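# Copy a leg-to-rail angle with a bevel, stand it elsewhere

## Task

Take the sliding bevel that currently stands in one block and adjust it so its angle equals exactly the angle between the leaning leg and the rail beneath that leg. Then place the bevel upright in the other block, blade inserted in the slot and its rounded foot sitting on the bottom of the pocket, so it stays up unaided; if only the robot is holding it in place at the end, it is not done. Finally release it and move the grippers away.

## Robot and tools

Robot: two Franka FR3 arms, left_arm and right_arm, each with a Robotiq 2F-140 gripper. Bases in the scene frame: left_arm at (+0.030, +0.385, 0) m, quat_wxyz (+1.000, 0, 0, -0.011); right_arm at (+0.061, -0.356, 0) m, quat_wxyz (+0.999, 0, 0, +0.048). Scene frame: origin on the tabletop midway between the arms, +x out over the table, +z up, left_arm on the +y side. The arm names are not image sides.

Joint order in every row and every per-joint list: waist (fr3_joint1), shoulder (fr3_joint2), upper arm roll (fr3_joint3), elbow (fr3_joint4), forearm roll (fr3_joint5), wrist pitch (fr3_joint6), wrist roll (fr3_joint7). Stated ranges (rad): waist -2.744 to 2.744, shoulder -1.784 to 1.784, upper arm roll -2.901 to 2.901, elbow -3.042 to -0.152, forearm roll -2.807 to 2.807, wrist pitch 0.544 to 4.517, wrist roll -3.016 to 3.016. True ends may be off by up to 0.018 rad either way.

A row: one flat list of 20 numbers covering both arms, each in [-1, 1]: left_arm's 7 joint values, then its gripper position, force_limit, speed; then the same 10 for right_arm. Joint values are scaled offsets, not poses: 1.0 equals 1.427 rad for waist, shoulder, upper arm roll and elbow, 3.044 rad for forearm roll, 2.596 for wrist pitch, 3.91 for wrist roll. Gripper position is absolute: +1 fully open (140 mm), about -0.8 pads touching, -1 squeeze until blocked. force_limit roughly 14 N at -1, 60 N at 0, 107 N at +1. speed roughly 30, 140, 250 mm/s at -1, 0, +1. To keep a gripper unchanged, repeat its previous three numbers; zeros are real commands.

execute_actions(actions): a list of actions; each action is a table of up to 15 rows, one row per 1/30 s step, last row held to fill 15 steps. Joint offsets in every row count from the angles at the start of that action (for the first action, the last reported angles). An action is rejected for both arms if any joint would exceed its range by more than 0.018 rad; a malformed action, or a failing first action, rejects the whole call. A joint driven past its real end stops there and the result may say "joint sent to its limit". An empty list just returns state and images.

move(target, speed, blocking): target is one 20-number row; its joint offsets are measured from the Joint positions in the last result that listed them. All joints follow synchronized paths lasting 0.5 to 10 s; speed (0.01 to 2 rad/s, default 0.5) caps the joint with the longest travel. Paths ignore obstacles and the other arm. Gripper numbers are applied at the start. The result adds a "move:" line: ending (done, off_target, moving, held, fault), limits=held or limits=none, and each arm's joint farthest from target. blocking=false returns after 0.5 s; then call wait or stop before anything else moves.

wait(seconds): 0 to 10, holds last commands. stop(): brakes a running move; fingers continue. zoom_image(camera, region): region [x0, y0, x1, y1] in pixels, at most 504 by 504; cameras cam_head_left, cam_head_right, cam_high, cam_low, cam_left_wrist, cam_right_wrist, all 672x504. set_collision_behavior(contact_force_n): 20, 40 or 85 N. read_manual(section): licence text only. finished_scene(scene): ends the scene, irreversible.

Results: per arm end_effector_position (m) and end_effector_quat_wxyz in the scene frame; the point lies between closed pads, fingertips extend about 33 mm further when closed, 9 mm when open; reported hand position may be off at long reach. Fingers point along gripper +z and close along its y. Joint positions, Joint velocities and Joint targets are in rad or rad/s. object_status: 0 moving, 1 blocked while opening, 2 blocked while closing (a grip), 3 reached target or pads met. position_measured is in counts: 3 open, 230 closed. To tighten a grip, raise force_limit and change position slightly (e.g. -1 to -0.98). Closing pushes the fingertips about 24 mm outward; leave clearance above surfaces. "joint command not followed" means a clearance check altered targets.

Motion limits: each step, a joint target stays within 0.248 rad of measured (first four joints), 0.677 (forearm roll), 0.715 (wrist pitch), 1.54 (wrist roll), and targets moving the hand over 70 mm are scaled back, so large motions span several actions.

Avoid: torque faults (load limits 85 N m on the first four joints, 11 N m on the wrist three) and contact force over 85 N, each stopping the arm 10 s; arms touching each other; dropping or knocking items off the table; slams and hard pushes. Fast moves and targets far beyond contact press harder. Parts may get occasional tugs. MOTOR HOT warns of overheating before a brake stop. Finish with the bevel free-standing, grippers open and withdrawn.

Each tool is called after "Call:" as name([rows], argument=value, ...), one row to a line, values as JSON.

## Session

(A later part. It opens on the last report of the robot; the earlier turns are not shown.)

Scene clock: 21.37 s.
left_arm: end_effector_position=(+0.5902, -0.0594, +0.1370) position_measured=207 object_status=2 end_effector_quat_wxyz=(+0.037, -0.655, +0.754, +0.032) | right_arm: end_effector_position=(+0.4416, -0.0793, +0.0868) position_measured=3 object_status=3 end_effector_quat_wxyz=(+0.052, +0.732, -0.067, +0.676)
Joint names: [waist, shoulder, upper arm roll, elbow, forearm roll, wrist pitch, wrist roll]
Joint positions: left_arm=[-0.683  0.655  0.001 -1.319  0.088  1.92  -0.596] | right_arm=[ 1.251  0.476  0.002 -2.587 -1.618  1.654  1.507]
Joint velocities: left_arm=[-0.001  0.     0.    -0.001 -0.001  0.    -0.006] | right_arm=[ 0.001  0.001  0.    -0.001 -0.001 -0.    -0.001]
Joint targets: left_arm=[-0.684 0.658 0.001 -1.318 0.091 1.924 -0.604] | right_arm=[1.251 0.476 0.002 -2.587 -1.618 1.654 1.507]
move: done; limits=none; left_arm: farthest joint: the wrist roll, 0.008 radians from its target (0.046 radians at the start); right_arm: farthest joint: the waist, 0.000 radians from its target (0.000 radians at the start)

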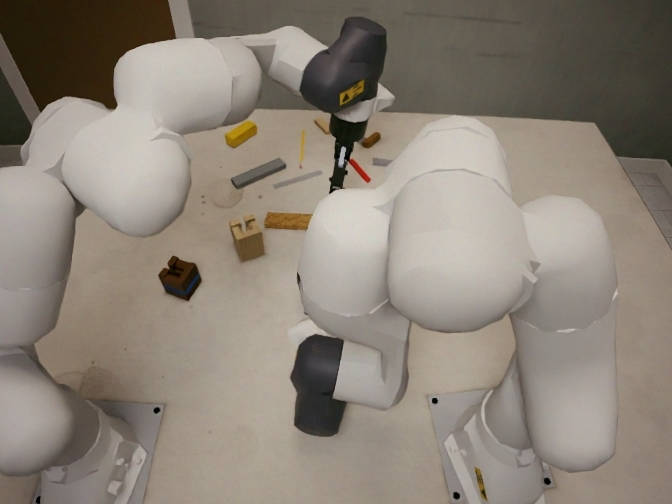

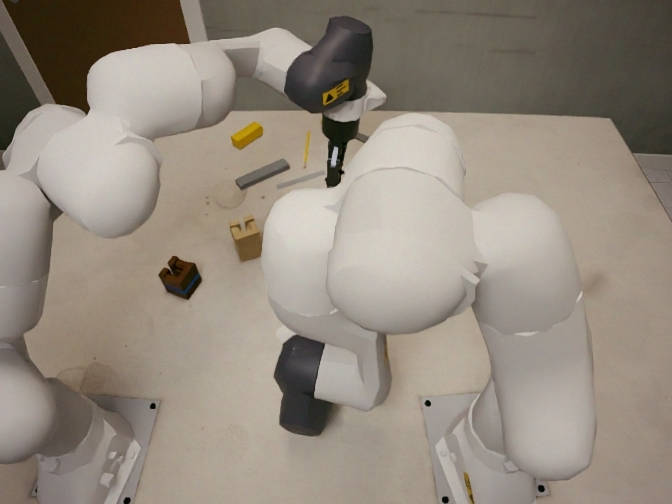

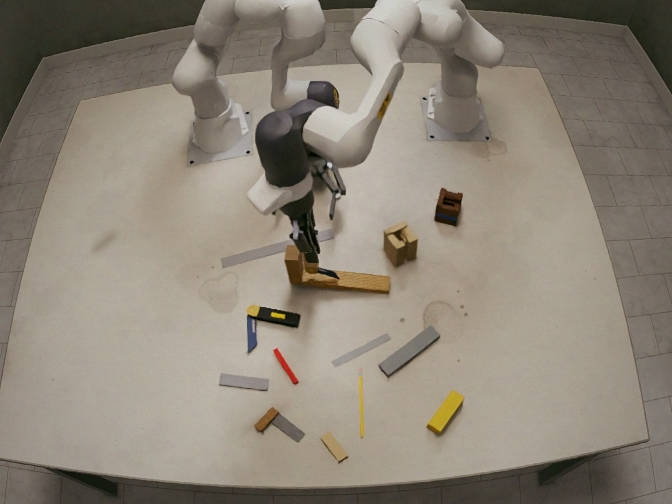

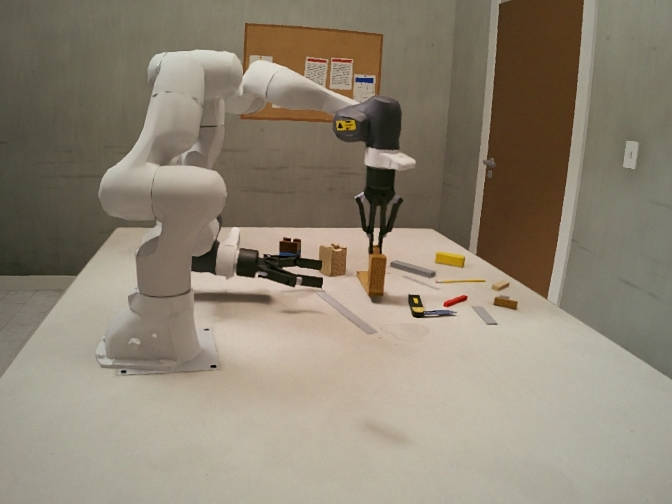

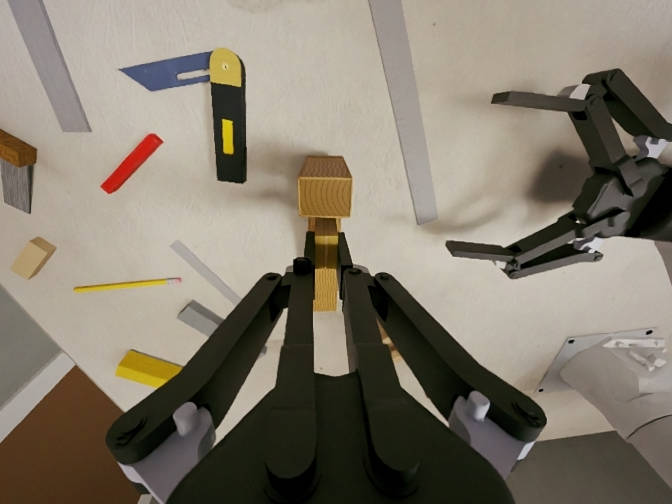

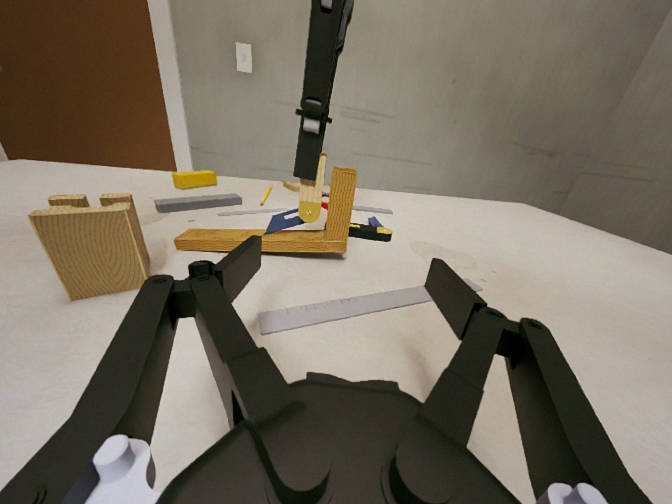

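Call:
move(target=[-0.004,0.013,0,0.003,-0.004,0.0083,-0.002,-1,0.2,-0.6,0,-0.012,0,0,0,0,0,1,0,1], speed=0.02)

Call:
zoom_image(camera="cam_right_wrist", region=[260,150,370,260])

Call:
zoom_image(camera="cam_left_wrist", region=[286,190,366,270])

Scene clock: 23.30 s.
left_arm: end_effector_position=(+0.5900, -0.0652, +0.1279) position_measured=207 object_status=2 end_effector_quat_wxyz=(+0.034, -0.655, +0.754, +0.029) | right_arm: end_effector_position=(+0.4425, -0.0755, +0.0924) position_measured=3 object_status=3 end_effector_quat_wxyz=(+0.047, +0.731, -0.073, +0.677)
Joint names: [waist, shoulder, upper arm roll, elbow, forearm roll, wrist pitch, wrist roll]
Joint positions: left_arm=[-0.686  0.671  0.001 -1.316  0.081  1.938 -0.598] | right_arm=[ 1.251  0.461  0.002 -2.587 -1.618  1.654  1.507]
Joint velocities: left_arm=[-0.     0.     0.     0.001 -0.001  0.003 -0.002] | right_arm=[ 0.001  0.    -0.001  0.001 -0.    -0.     0.   ]
Joint targets: left_arm=[-0.688 0.673 0.001 -1.314 0.076 1.942 -0.604] | right_arm=[1.251 0.459 0.002 -2.587 -1.618 1.654 1.507]
move: done; limits=none; left_arm: farthest joint: the wrist roll, 0.006 radians from its target (0.006 radians at the start); right_arm: farthest joint: the shoulder, 0.002 radians from its target (0.018 radians at the start)

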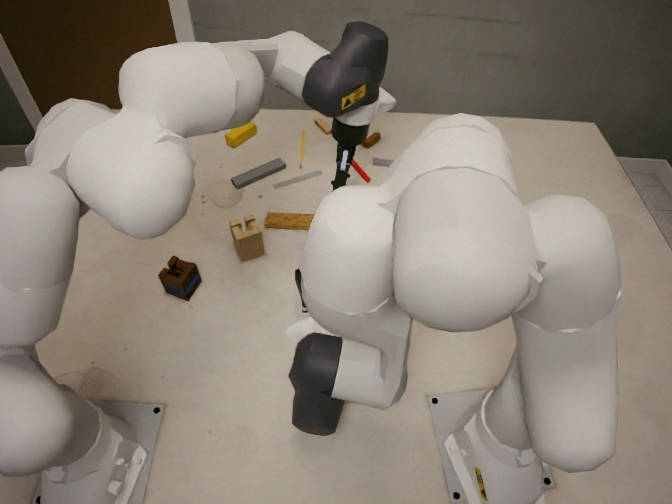

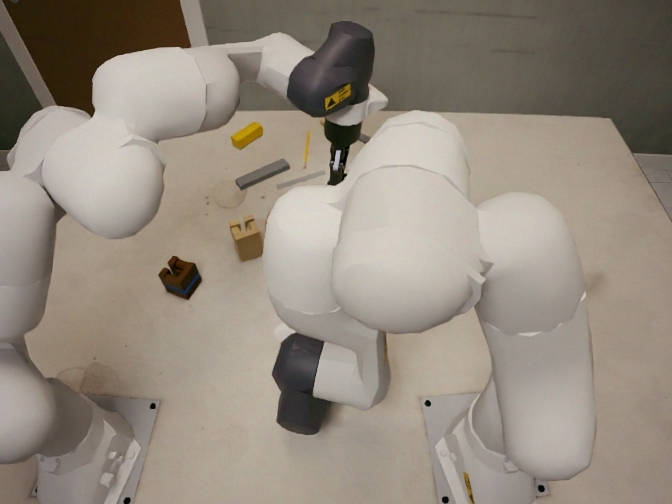

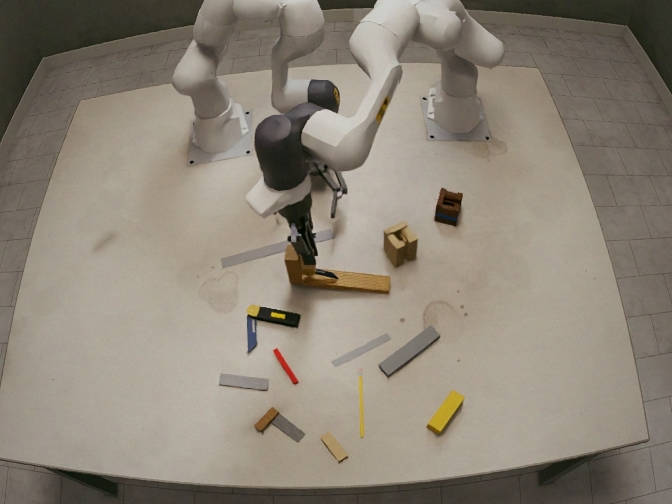

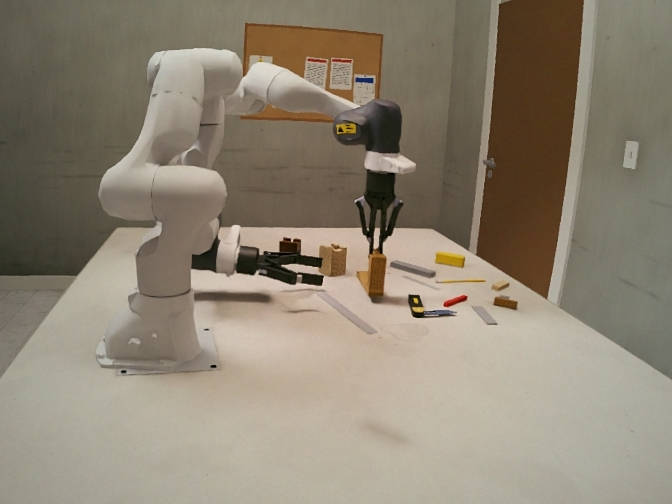

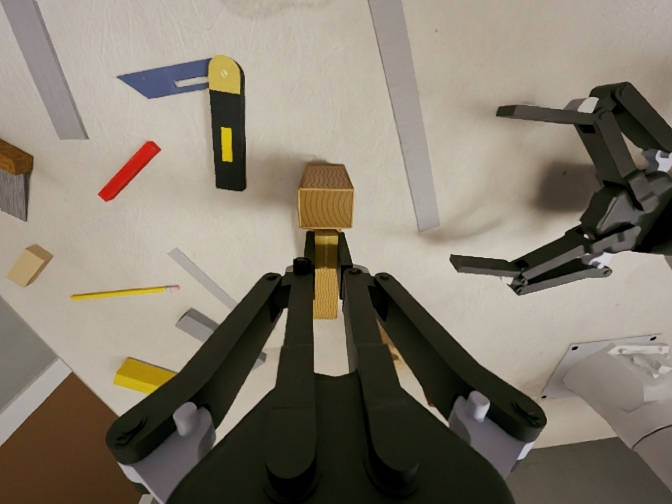

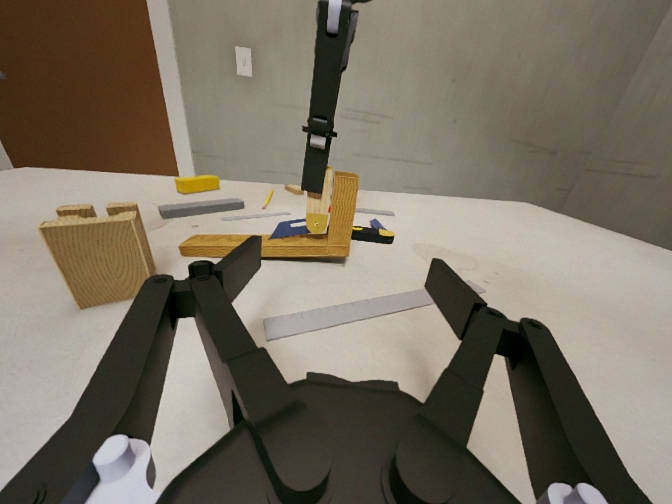

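Region (260, 150, 370, 260) of cam_right_wrist's 672x504 image, scaled by 4.582, with more detail than that image has.

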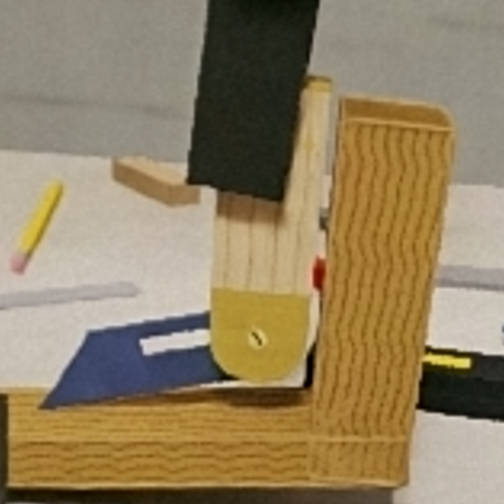

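Region (286, 190, 366, 270) of cam_left_wrist's 672x504 image, scaled by 6.300, with more detail than that image has.

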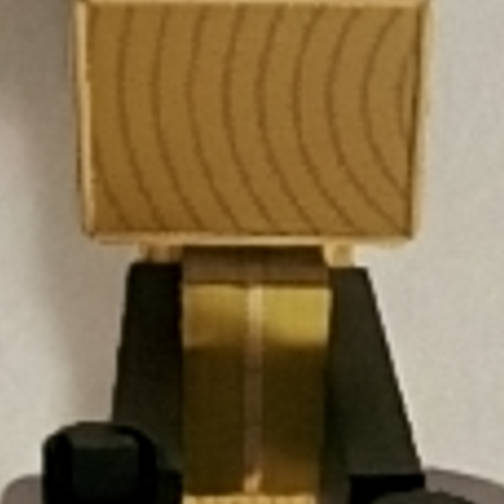

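Call:
move(target=[-0.001,0.0045,0,-0.0056,-0.0035,0.0068,0,-1,0.2,-0.6,0,0,0,0,0,0,0,1,0,1], speed=0.02)

Call:
zoom_image(camera="cam_right_wrist", region=[265,165,355,255])

Call:
zoom_image(camera="cam_left_wrist", region=[286,190,366,270])

Scene clock: 24.70 s.
left_arm: end_effector_position=(+0.5900, -0.0674, +0.1234) position_measured=207 object_status=2 end_effector_quat_wxyz=(+0.032, -0.656, +0.754, +0.027) | right_arm: end_effector_position=(+0.4425, -0.0755, +0.0924) position_measured=3 object_status=3 end_effector_quat_wxyz=(+0.047, +0.731, -0.073, +0.677)
Joint names: [waist, shoulder, upper arm roll, elbow, forearm roll, wrist pitch, wrist roll]
Joint positions: left_arm=[-0.686  0.675  0.001 -1.321  0.076  1.952 -0.598] | right_arm=[ 1.251  0.461  0.002 -2.587 -1.618  1.654  1.507]
Joint velocities: left_arm=[ 0.001 -0.     0.    -0.    -0.003  0.002  0.001] | right_arm=[ 0.     0.001  0.001  0.001 -0.     0.     0.001]
Joint targets: left_arm=[-0.688 0.677 0.001 -1.324 0.070 1.955 -0.598] | right_arm=[1.251 0.461 0.002 -2.587 -1.618 1.654 1.507]
move: done; limits=none; left_arm: farthest joint: the forearm roll, 0.005 radians from its target (0.010 radians at the start); right_arm: farthest joint: the waist, 0.000 radians from its target (0.000 radians at the start)

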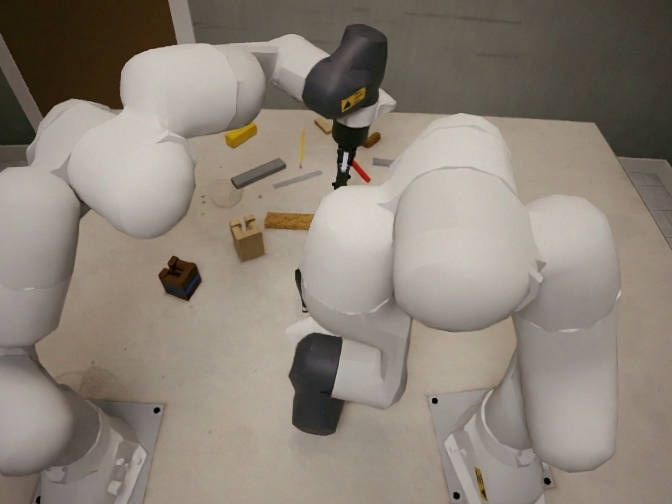

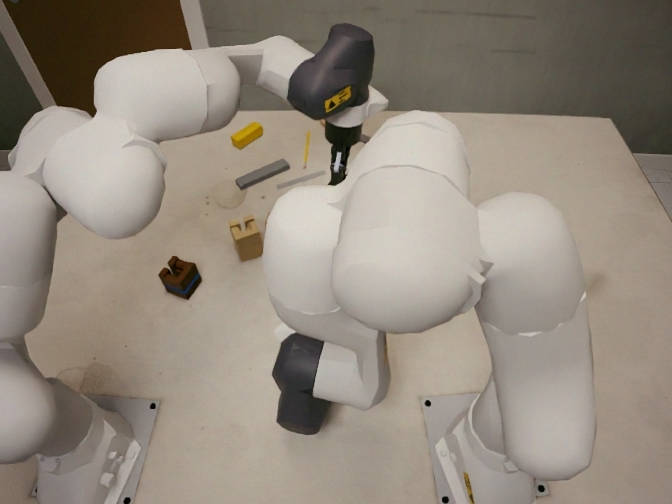

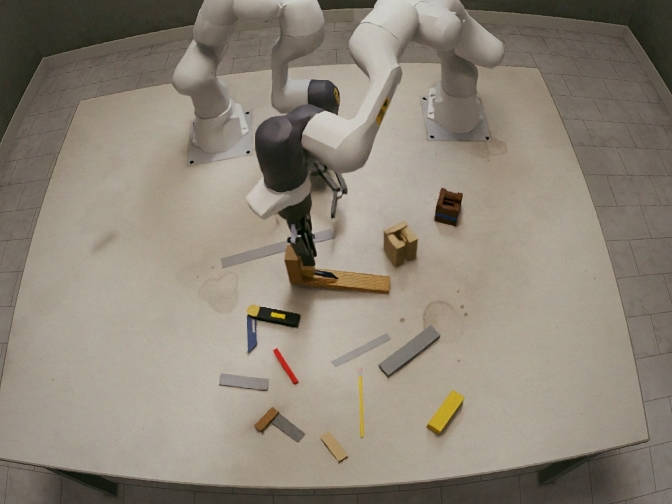

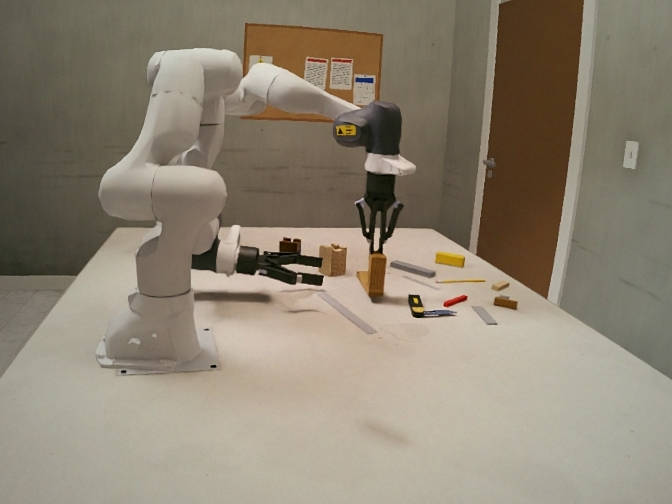

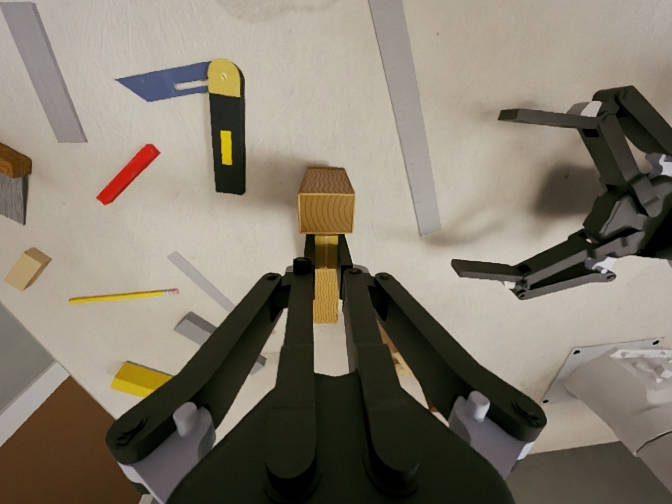

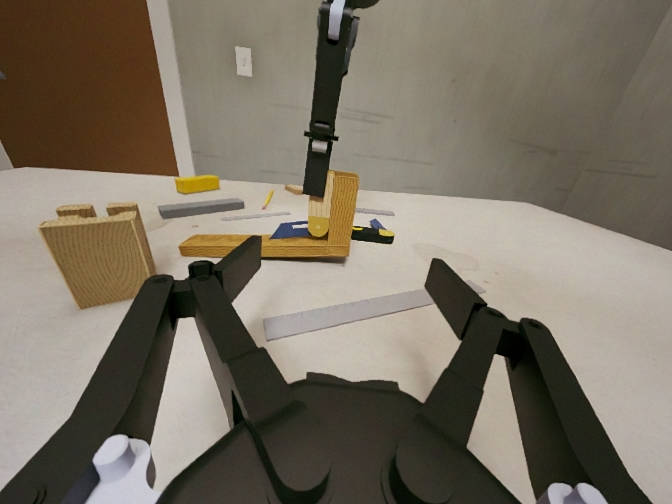

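Region (265, 165, 355, 255) of cam_right_wrist's 672x504 image, scaled by 5.600, with more detail than that image has.

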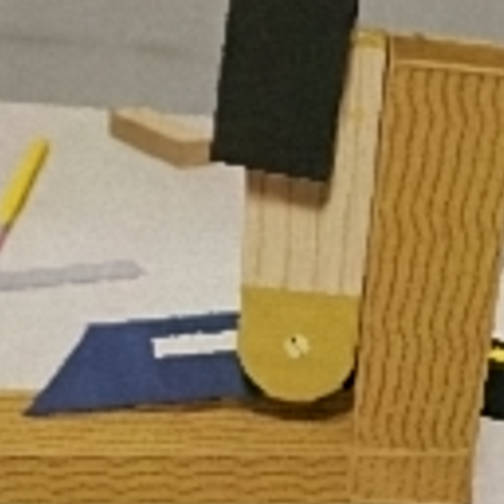

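Region (286, 190, 366, 270) of cam_left_wrist's 672x504 image, scaled by 6.300, with more detail than that image has.

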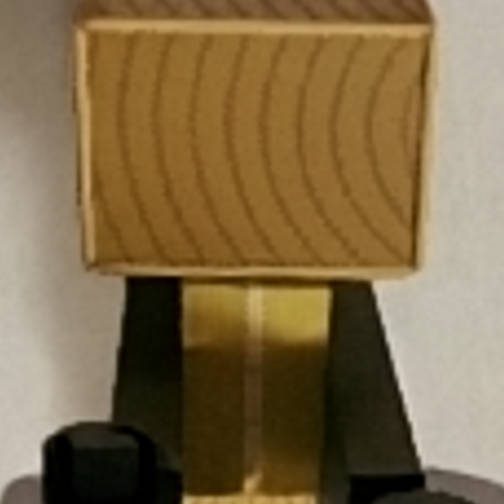

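Call:
move(target=[-0.0025,0.0038,0,-0.005,-0.0013,0.0044,0,-1,0.2,-0.6,0,0,0,0,0,0,0,1,0,1], speed=0.015)

Call:
zoom_image(camera="cam_right_wrist", region=[265,165,355,255])

Scene clock: 26.03 s.
left_arm: end_effector_position=(+0.5896, -0.0682, +0.1204) position_measured=207 object_status=2 end_effector_quat_wxyz=(+0.032, -0.655, +0.754, +0.026) | right_arm: end_effector_position=(+0.4425, -0.0755, +0.0924) position_measured=3 object_status=3 end_effector_quat_wxyz=(+0.047, +0.731, -0.073, +0.677)
Joint names: [waist, shoulder, upper arm roll, elbow, forearm roll, wrist pitch, wrist roll]
Joint positions: left_arm=[-0.687  0.677  0.001 -1.326  0.075  1.96  -0.598] | right_arm=[ 1.251  0.461  0.002 -2.587 -1.618  1.654  1.507]
Joint velocities: left_arm=[-0.001  0.    -0.    -0.001  0.001  0.001  0.   ] | right_arm=[ 0.    -0.001 -0.     0.     0.001  0.001  0.   ]
Joint targets: left_arm=[-0.690 0.680 0.001 -1.328 0.072 1.963 -0.598] | right_arm=[1.251 0.461 0.002 -2.587 -1.618 1.654 1.507]
move: done; limits=none; left_arm: farthest joint: the wrist pitch, 0.004 radians from its target (0.011 radians at the start); right_arm: farthest joint: the waist, 0.000 radians from its target (0.000 radians at the start)

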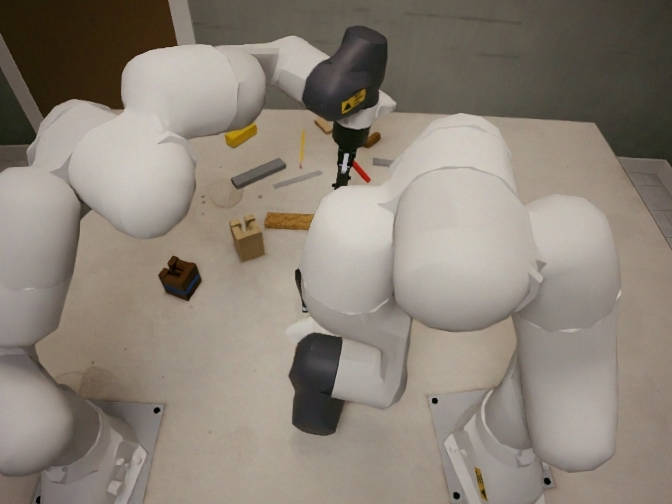

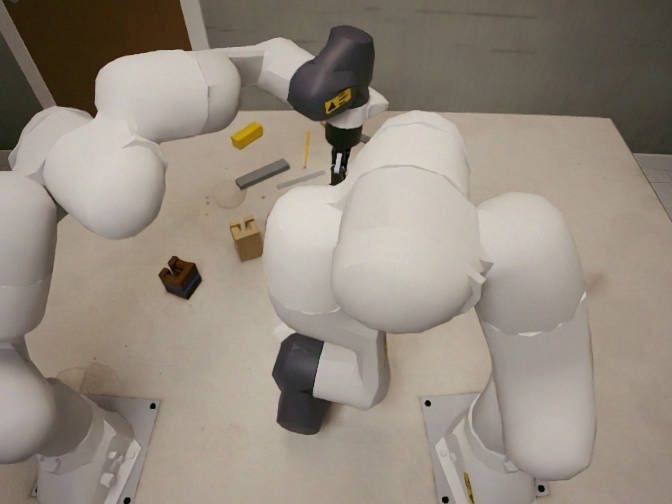

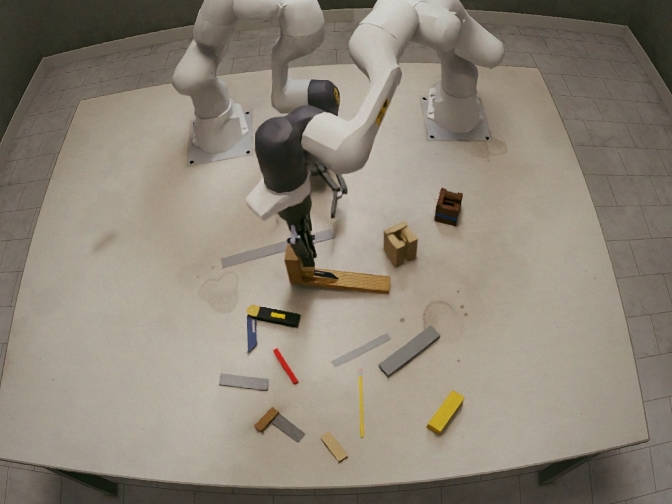

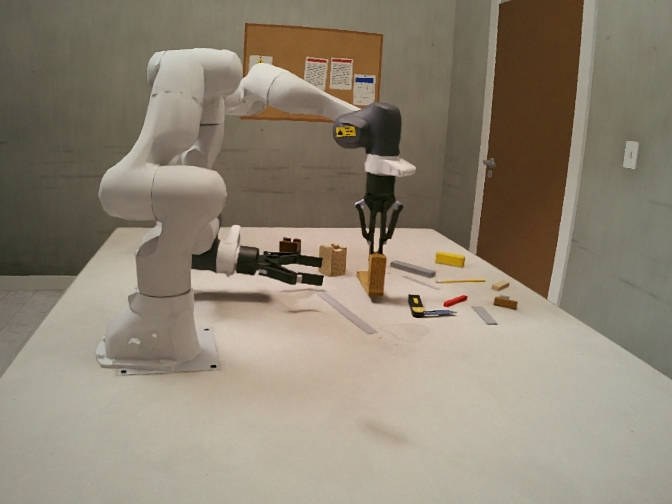

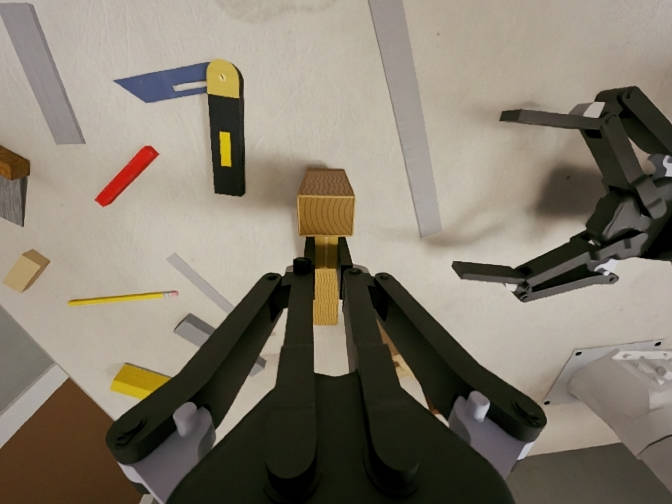

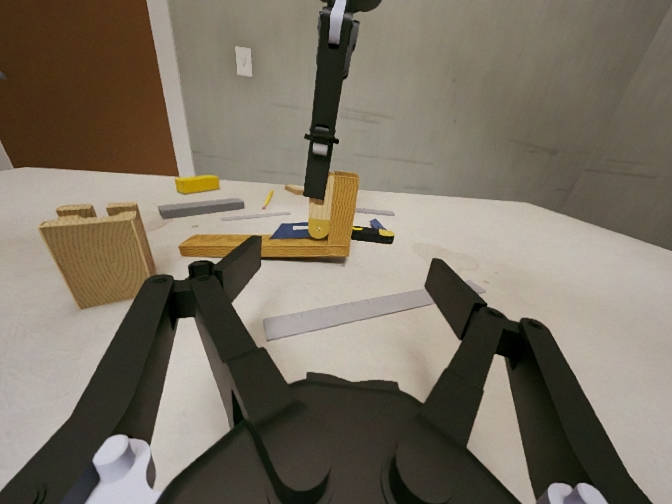

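Region (265, 165, 355, 255) of cam_right_wrist's 672x504 image, scaled by 5.600, with more detail than that image has.

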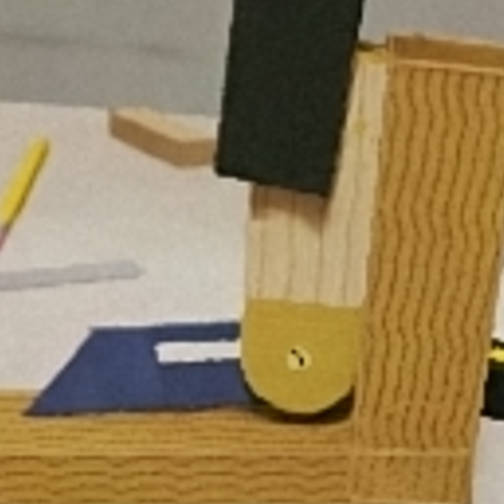

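Call:
move(target=[-0.0035,0.0038,0,-0.004,-0.0022,0.0036,0,-1,0.2,-0.6,0,0,0,0.015,0,0,0,1,0,1], speed=0.025)

Call:
zoom_image(camera="cam_right_wrist", region=[270,165,365,260])

Scene clock: 27.53 s.
left_arm: end_effector_position=(+0.5894, -0.0682, +0.1180) position_measured=207 object_status=2 end_effector_quat_wxyz=(+0.032, -0.655, +0.755, +0.026) | right_arm: end_effector_position=(+0.4446, -0.0660, +0.0954) position_measured=3 object_status=3 end_effector_quat_wxyz=(+0.039, +0.730, -0.079, +0.678)
Joint names: [waist, shoulder, upper arm roll, elbow, forearm roll, wrist pitch, wrist roll]
Joint positions: left_arm=[-0.688  0.679  0.002 -1.329  0.075  1.964 -0.598] | right_arm=[ 1.251  0.461  0.002 -2.567 -1.618  1.654  1.507]
Joint velocities: left_arm=[ 0.     0.001  0.    -0.001 -0.    -0.    -0.   ] | right_arm=[-0.     0.001  0.001  0.002  0.     0.001  0.   ]
Joint targets: left_arm=[-0.692 0.683 0.001 -1.331 0.069 1.969 -0.598] | right_arm=[1.251 0.461 0.002 -2.566 -1.618 1.654 1.507]
move: done; limits=none; left_arm: farthest joint: the forearm roll, 0.007 radians from its target (0.007 radians at the start); right_arm: farthest joint: the elbow, 0.001 radians from its target (0.022 radians at the start)

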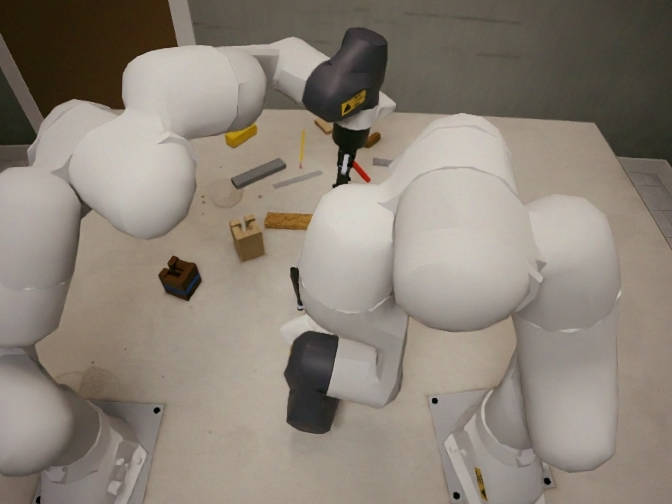

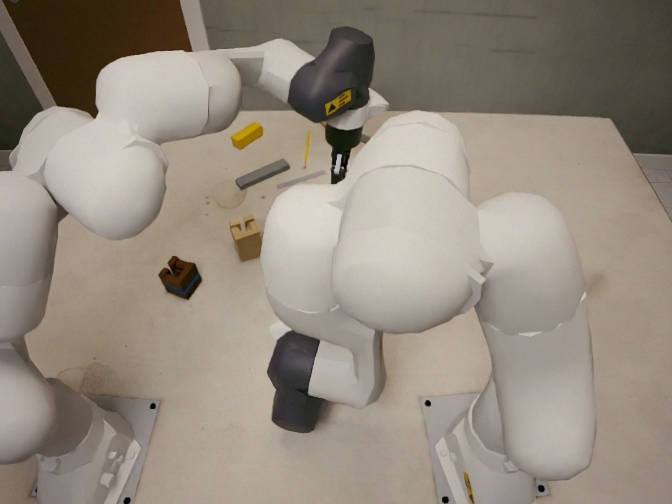

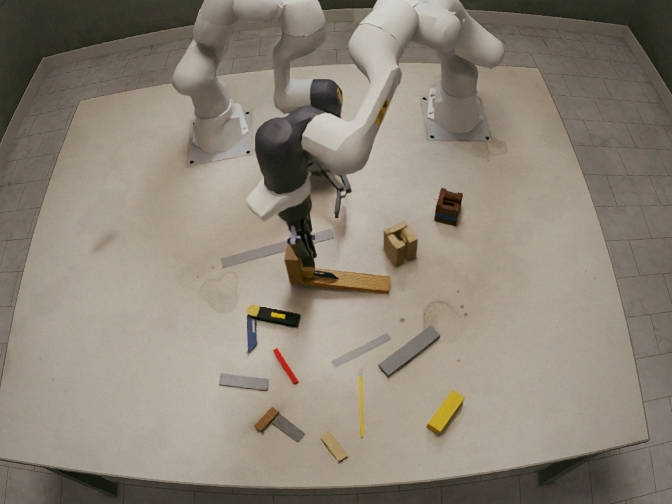

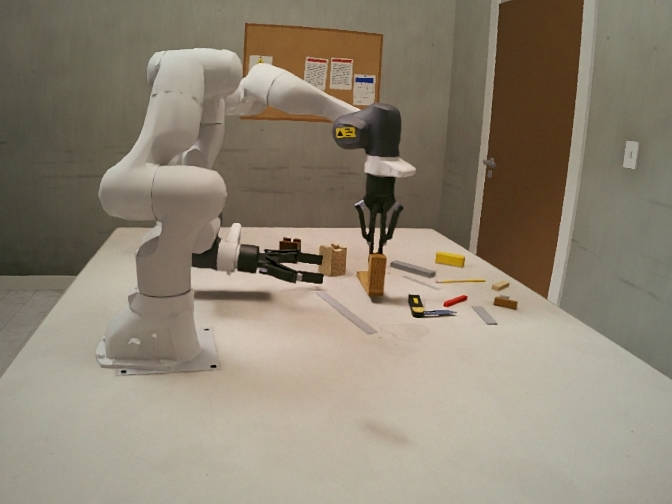

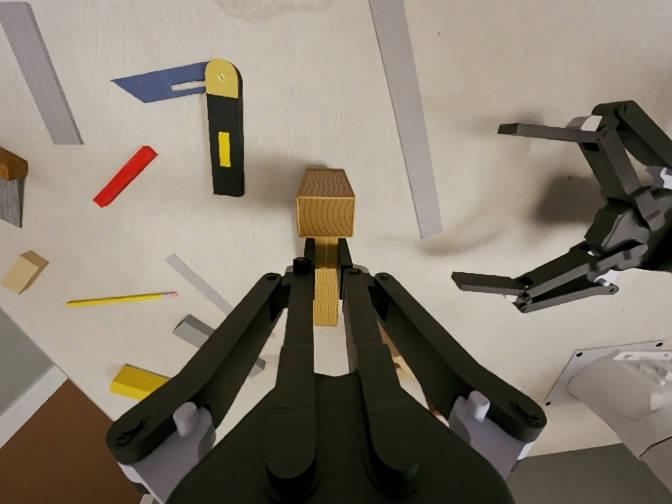

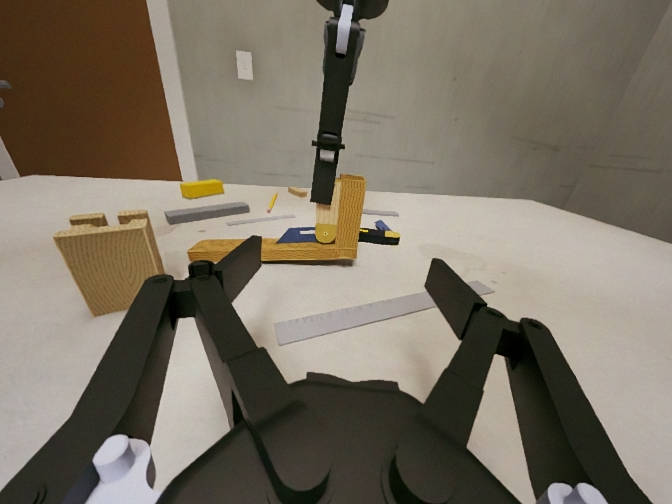

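Region (270, 165, 365, 260) of cam_right_wrist's 672x504 image, scaled by 5.305, with more detail than that image has.

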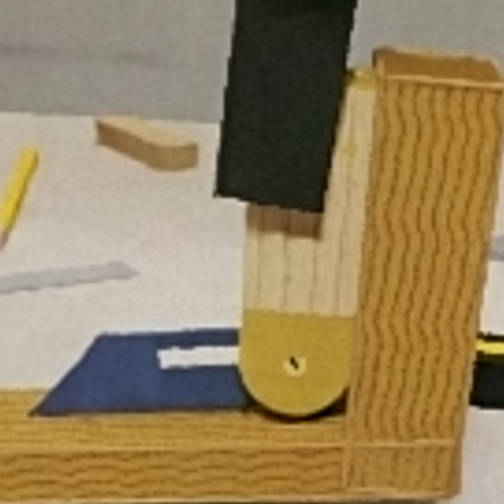

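Flush; about 1 mm left.

Call:
move(target=[-0.003,0.0035,0,-0.003,-0.0022,0.003,0,-1,0.2,-0.6,0,0,0,0,0,0,0,1,0,1], speed=0.01)

Call:
zoom_image(camera="cam_right_wrist", region=[270,165,365,260])

Call:
zoom_image(camera="cam_right_wrist", region=[270,220,330,255])

Scene clock: 28.83 s.
left_arm: end_effector_position=(+0.5894, -0.0682, +0.1164) position_measured=207 object_status=2 end_effector_quat_wxyz=(+0.032, -0.655, +0.755, +0.026) | right_arm: end_effector_position=(+0.4447, -0.0660, +0.0954) position_measured=3 object_status=3 end_effector_quat_wxyz=(+0.039, +0.730, -0.079, +0.678)
Joint names: [waist, shoulder, upper arm roll, elbow, forearm roll, wrist pitch, wrist roll]
Joint positions: left_arm=[-0.689  0.68   0.002 -1.33   0.075  1.967 -0.598] | right_arm=[ 1.251  0.461  0.002 -2.567 -1.618  1.654  1.507]
Joint velocities: left_arm=[-0.001 -0.001  0.     0.     0.001 -0.    -0.001] | right_arm=[-0.001 -0.     0.001  0.001 -0.001  0.001 -0.   ]
Joint targets: left_arm=[-0.692 0.684 0.002 -1.333 0.069 1.972 -0.598] | right_arm=[1.251 0.461 0.002 -2.567 -1.618 1.654 1.507]
move: done; limits=none; left_arm: farthest joint: the forearm roll, 0.007 radians from its target (0.007 radians at the start); right_arm: farthest joint: the waist, 0.000 radians from its target (0.000 radians at the start)

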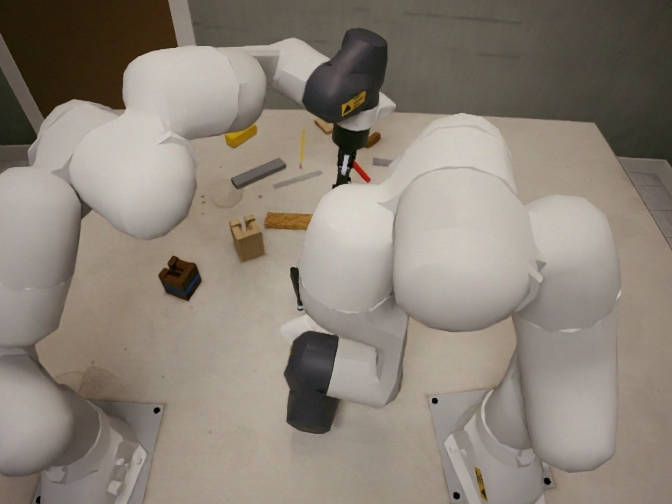

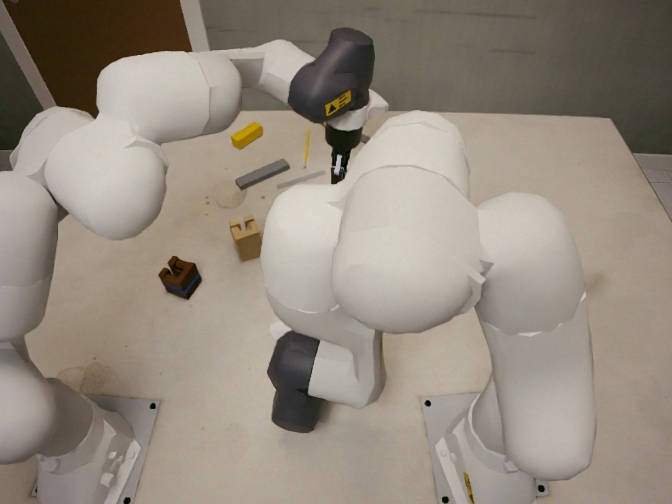

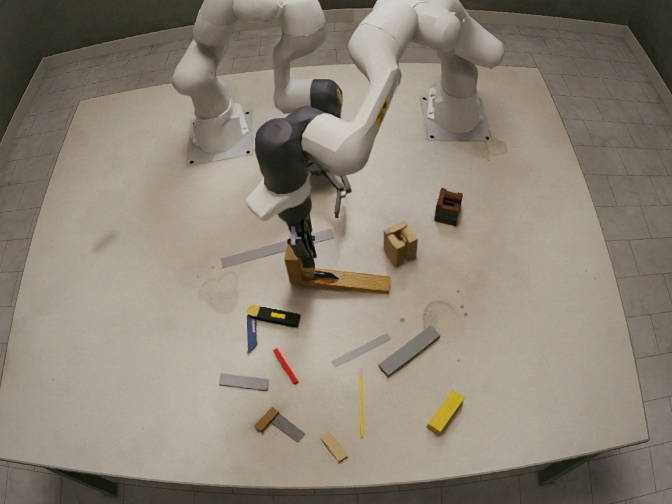

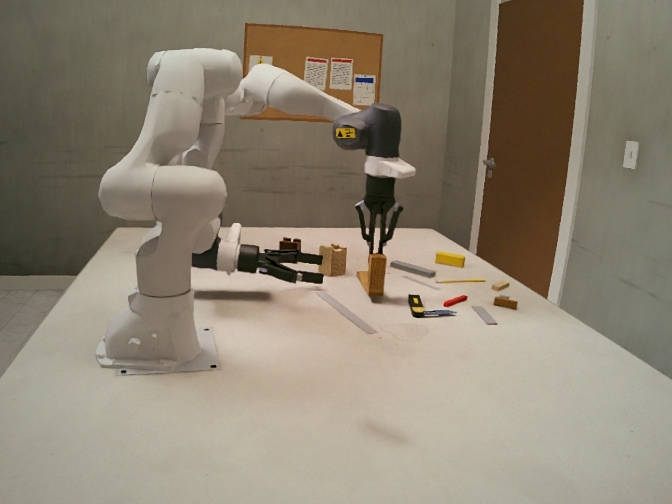

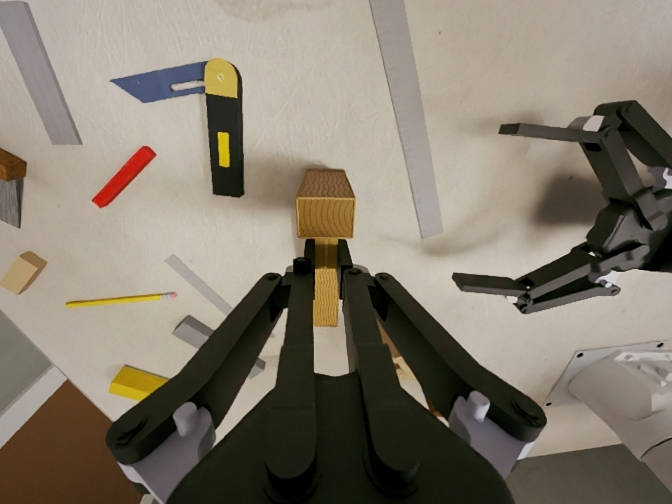

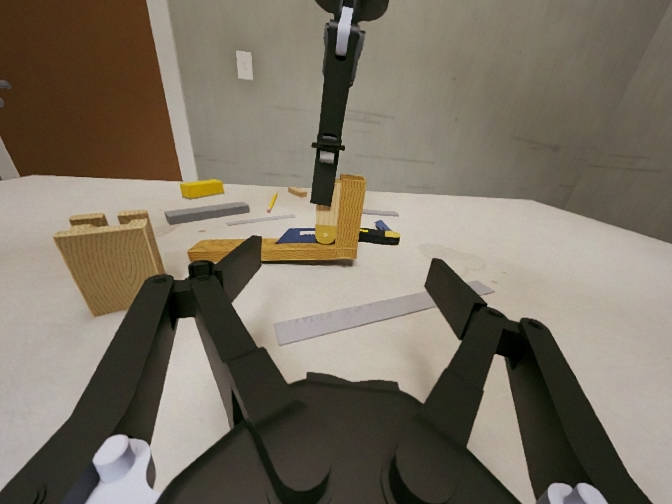

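Region (270, 165, 365, 260) of cam_right_wrist's 672x504 image, scaled by 5.305, with more detail than that image has.

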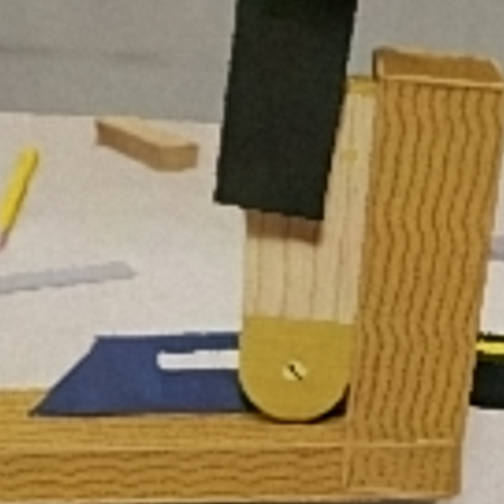

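Region (270, 220, 330, 255) of cam_right_wrist's 672x504 image, scaled by 8.400, with more detail than that image has; it fills the top 294 rows of this view, and the rest is white.

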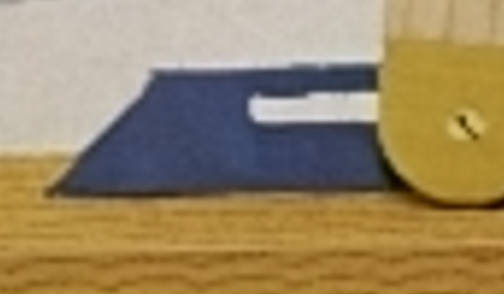

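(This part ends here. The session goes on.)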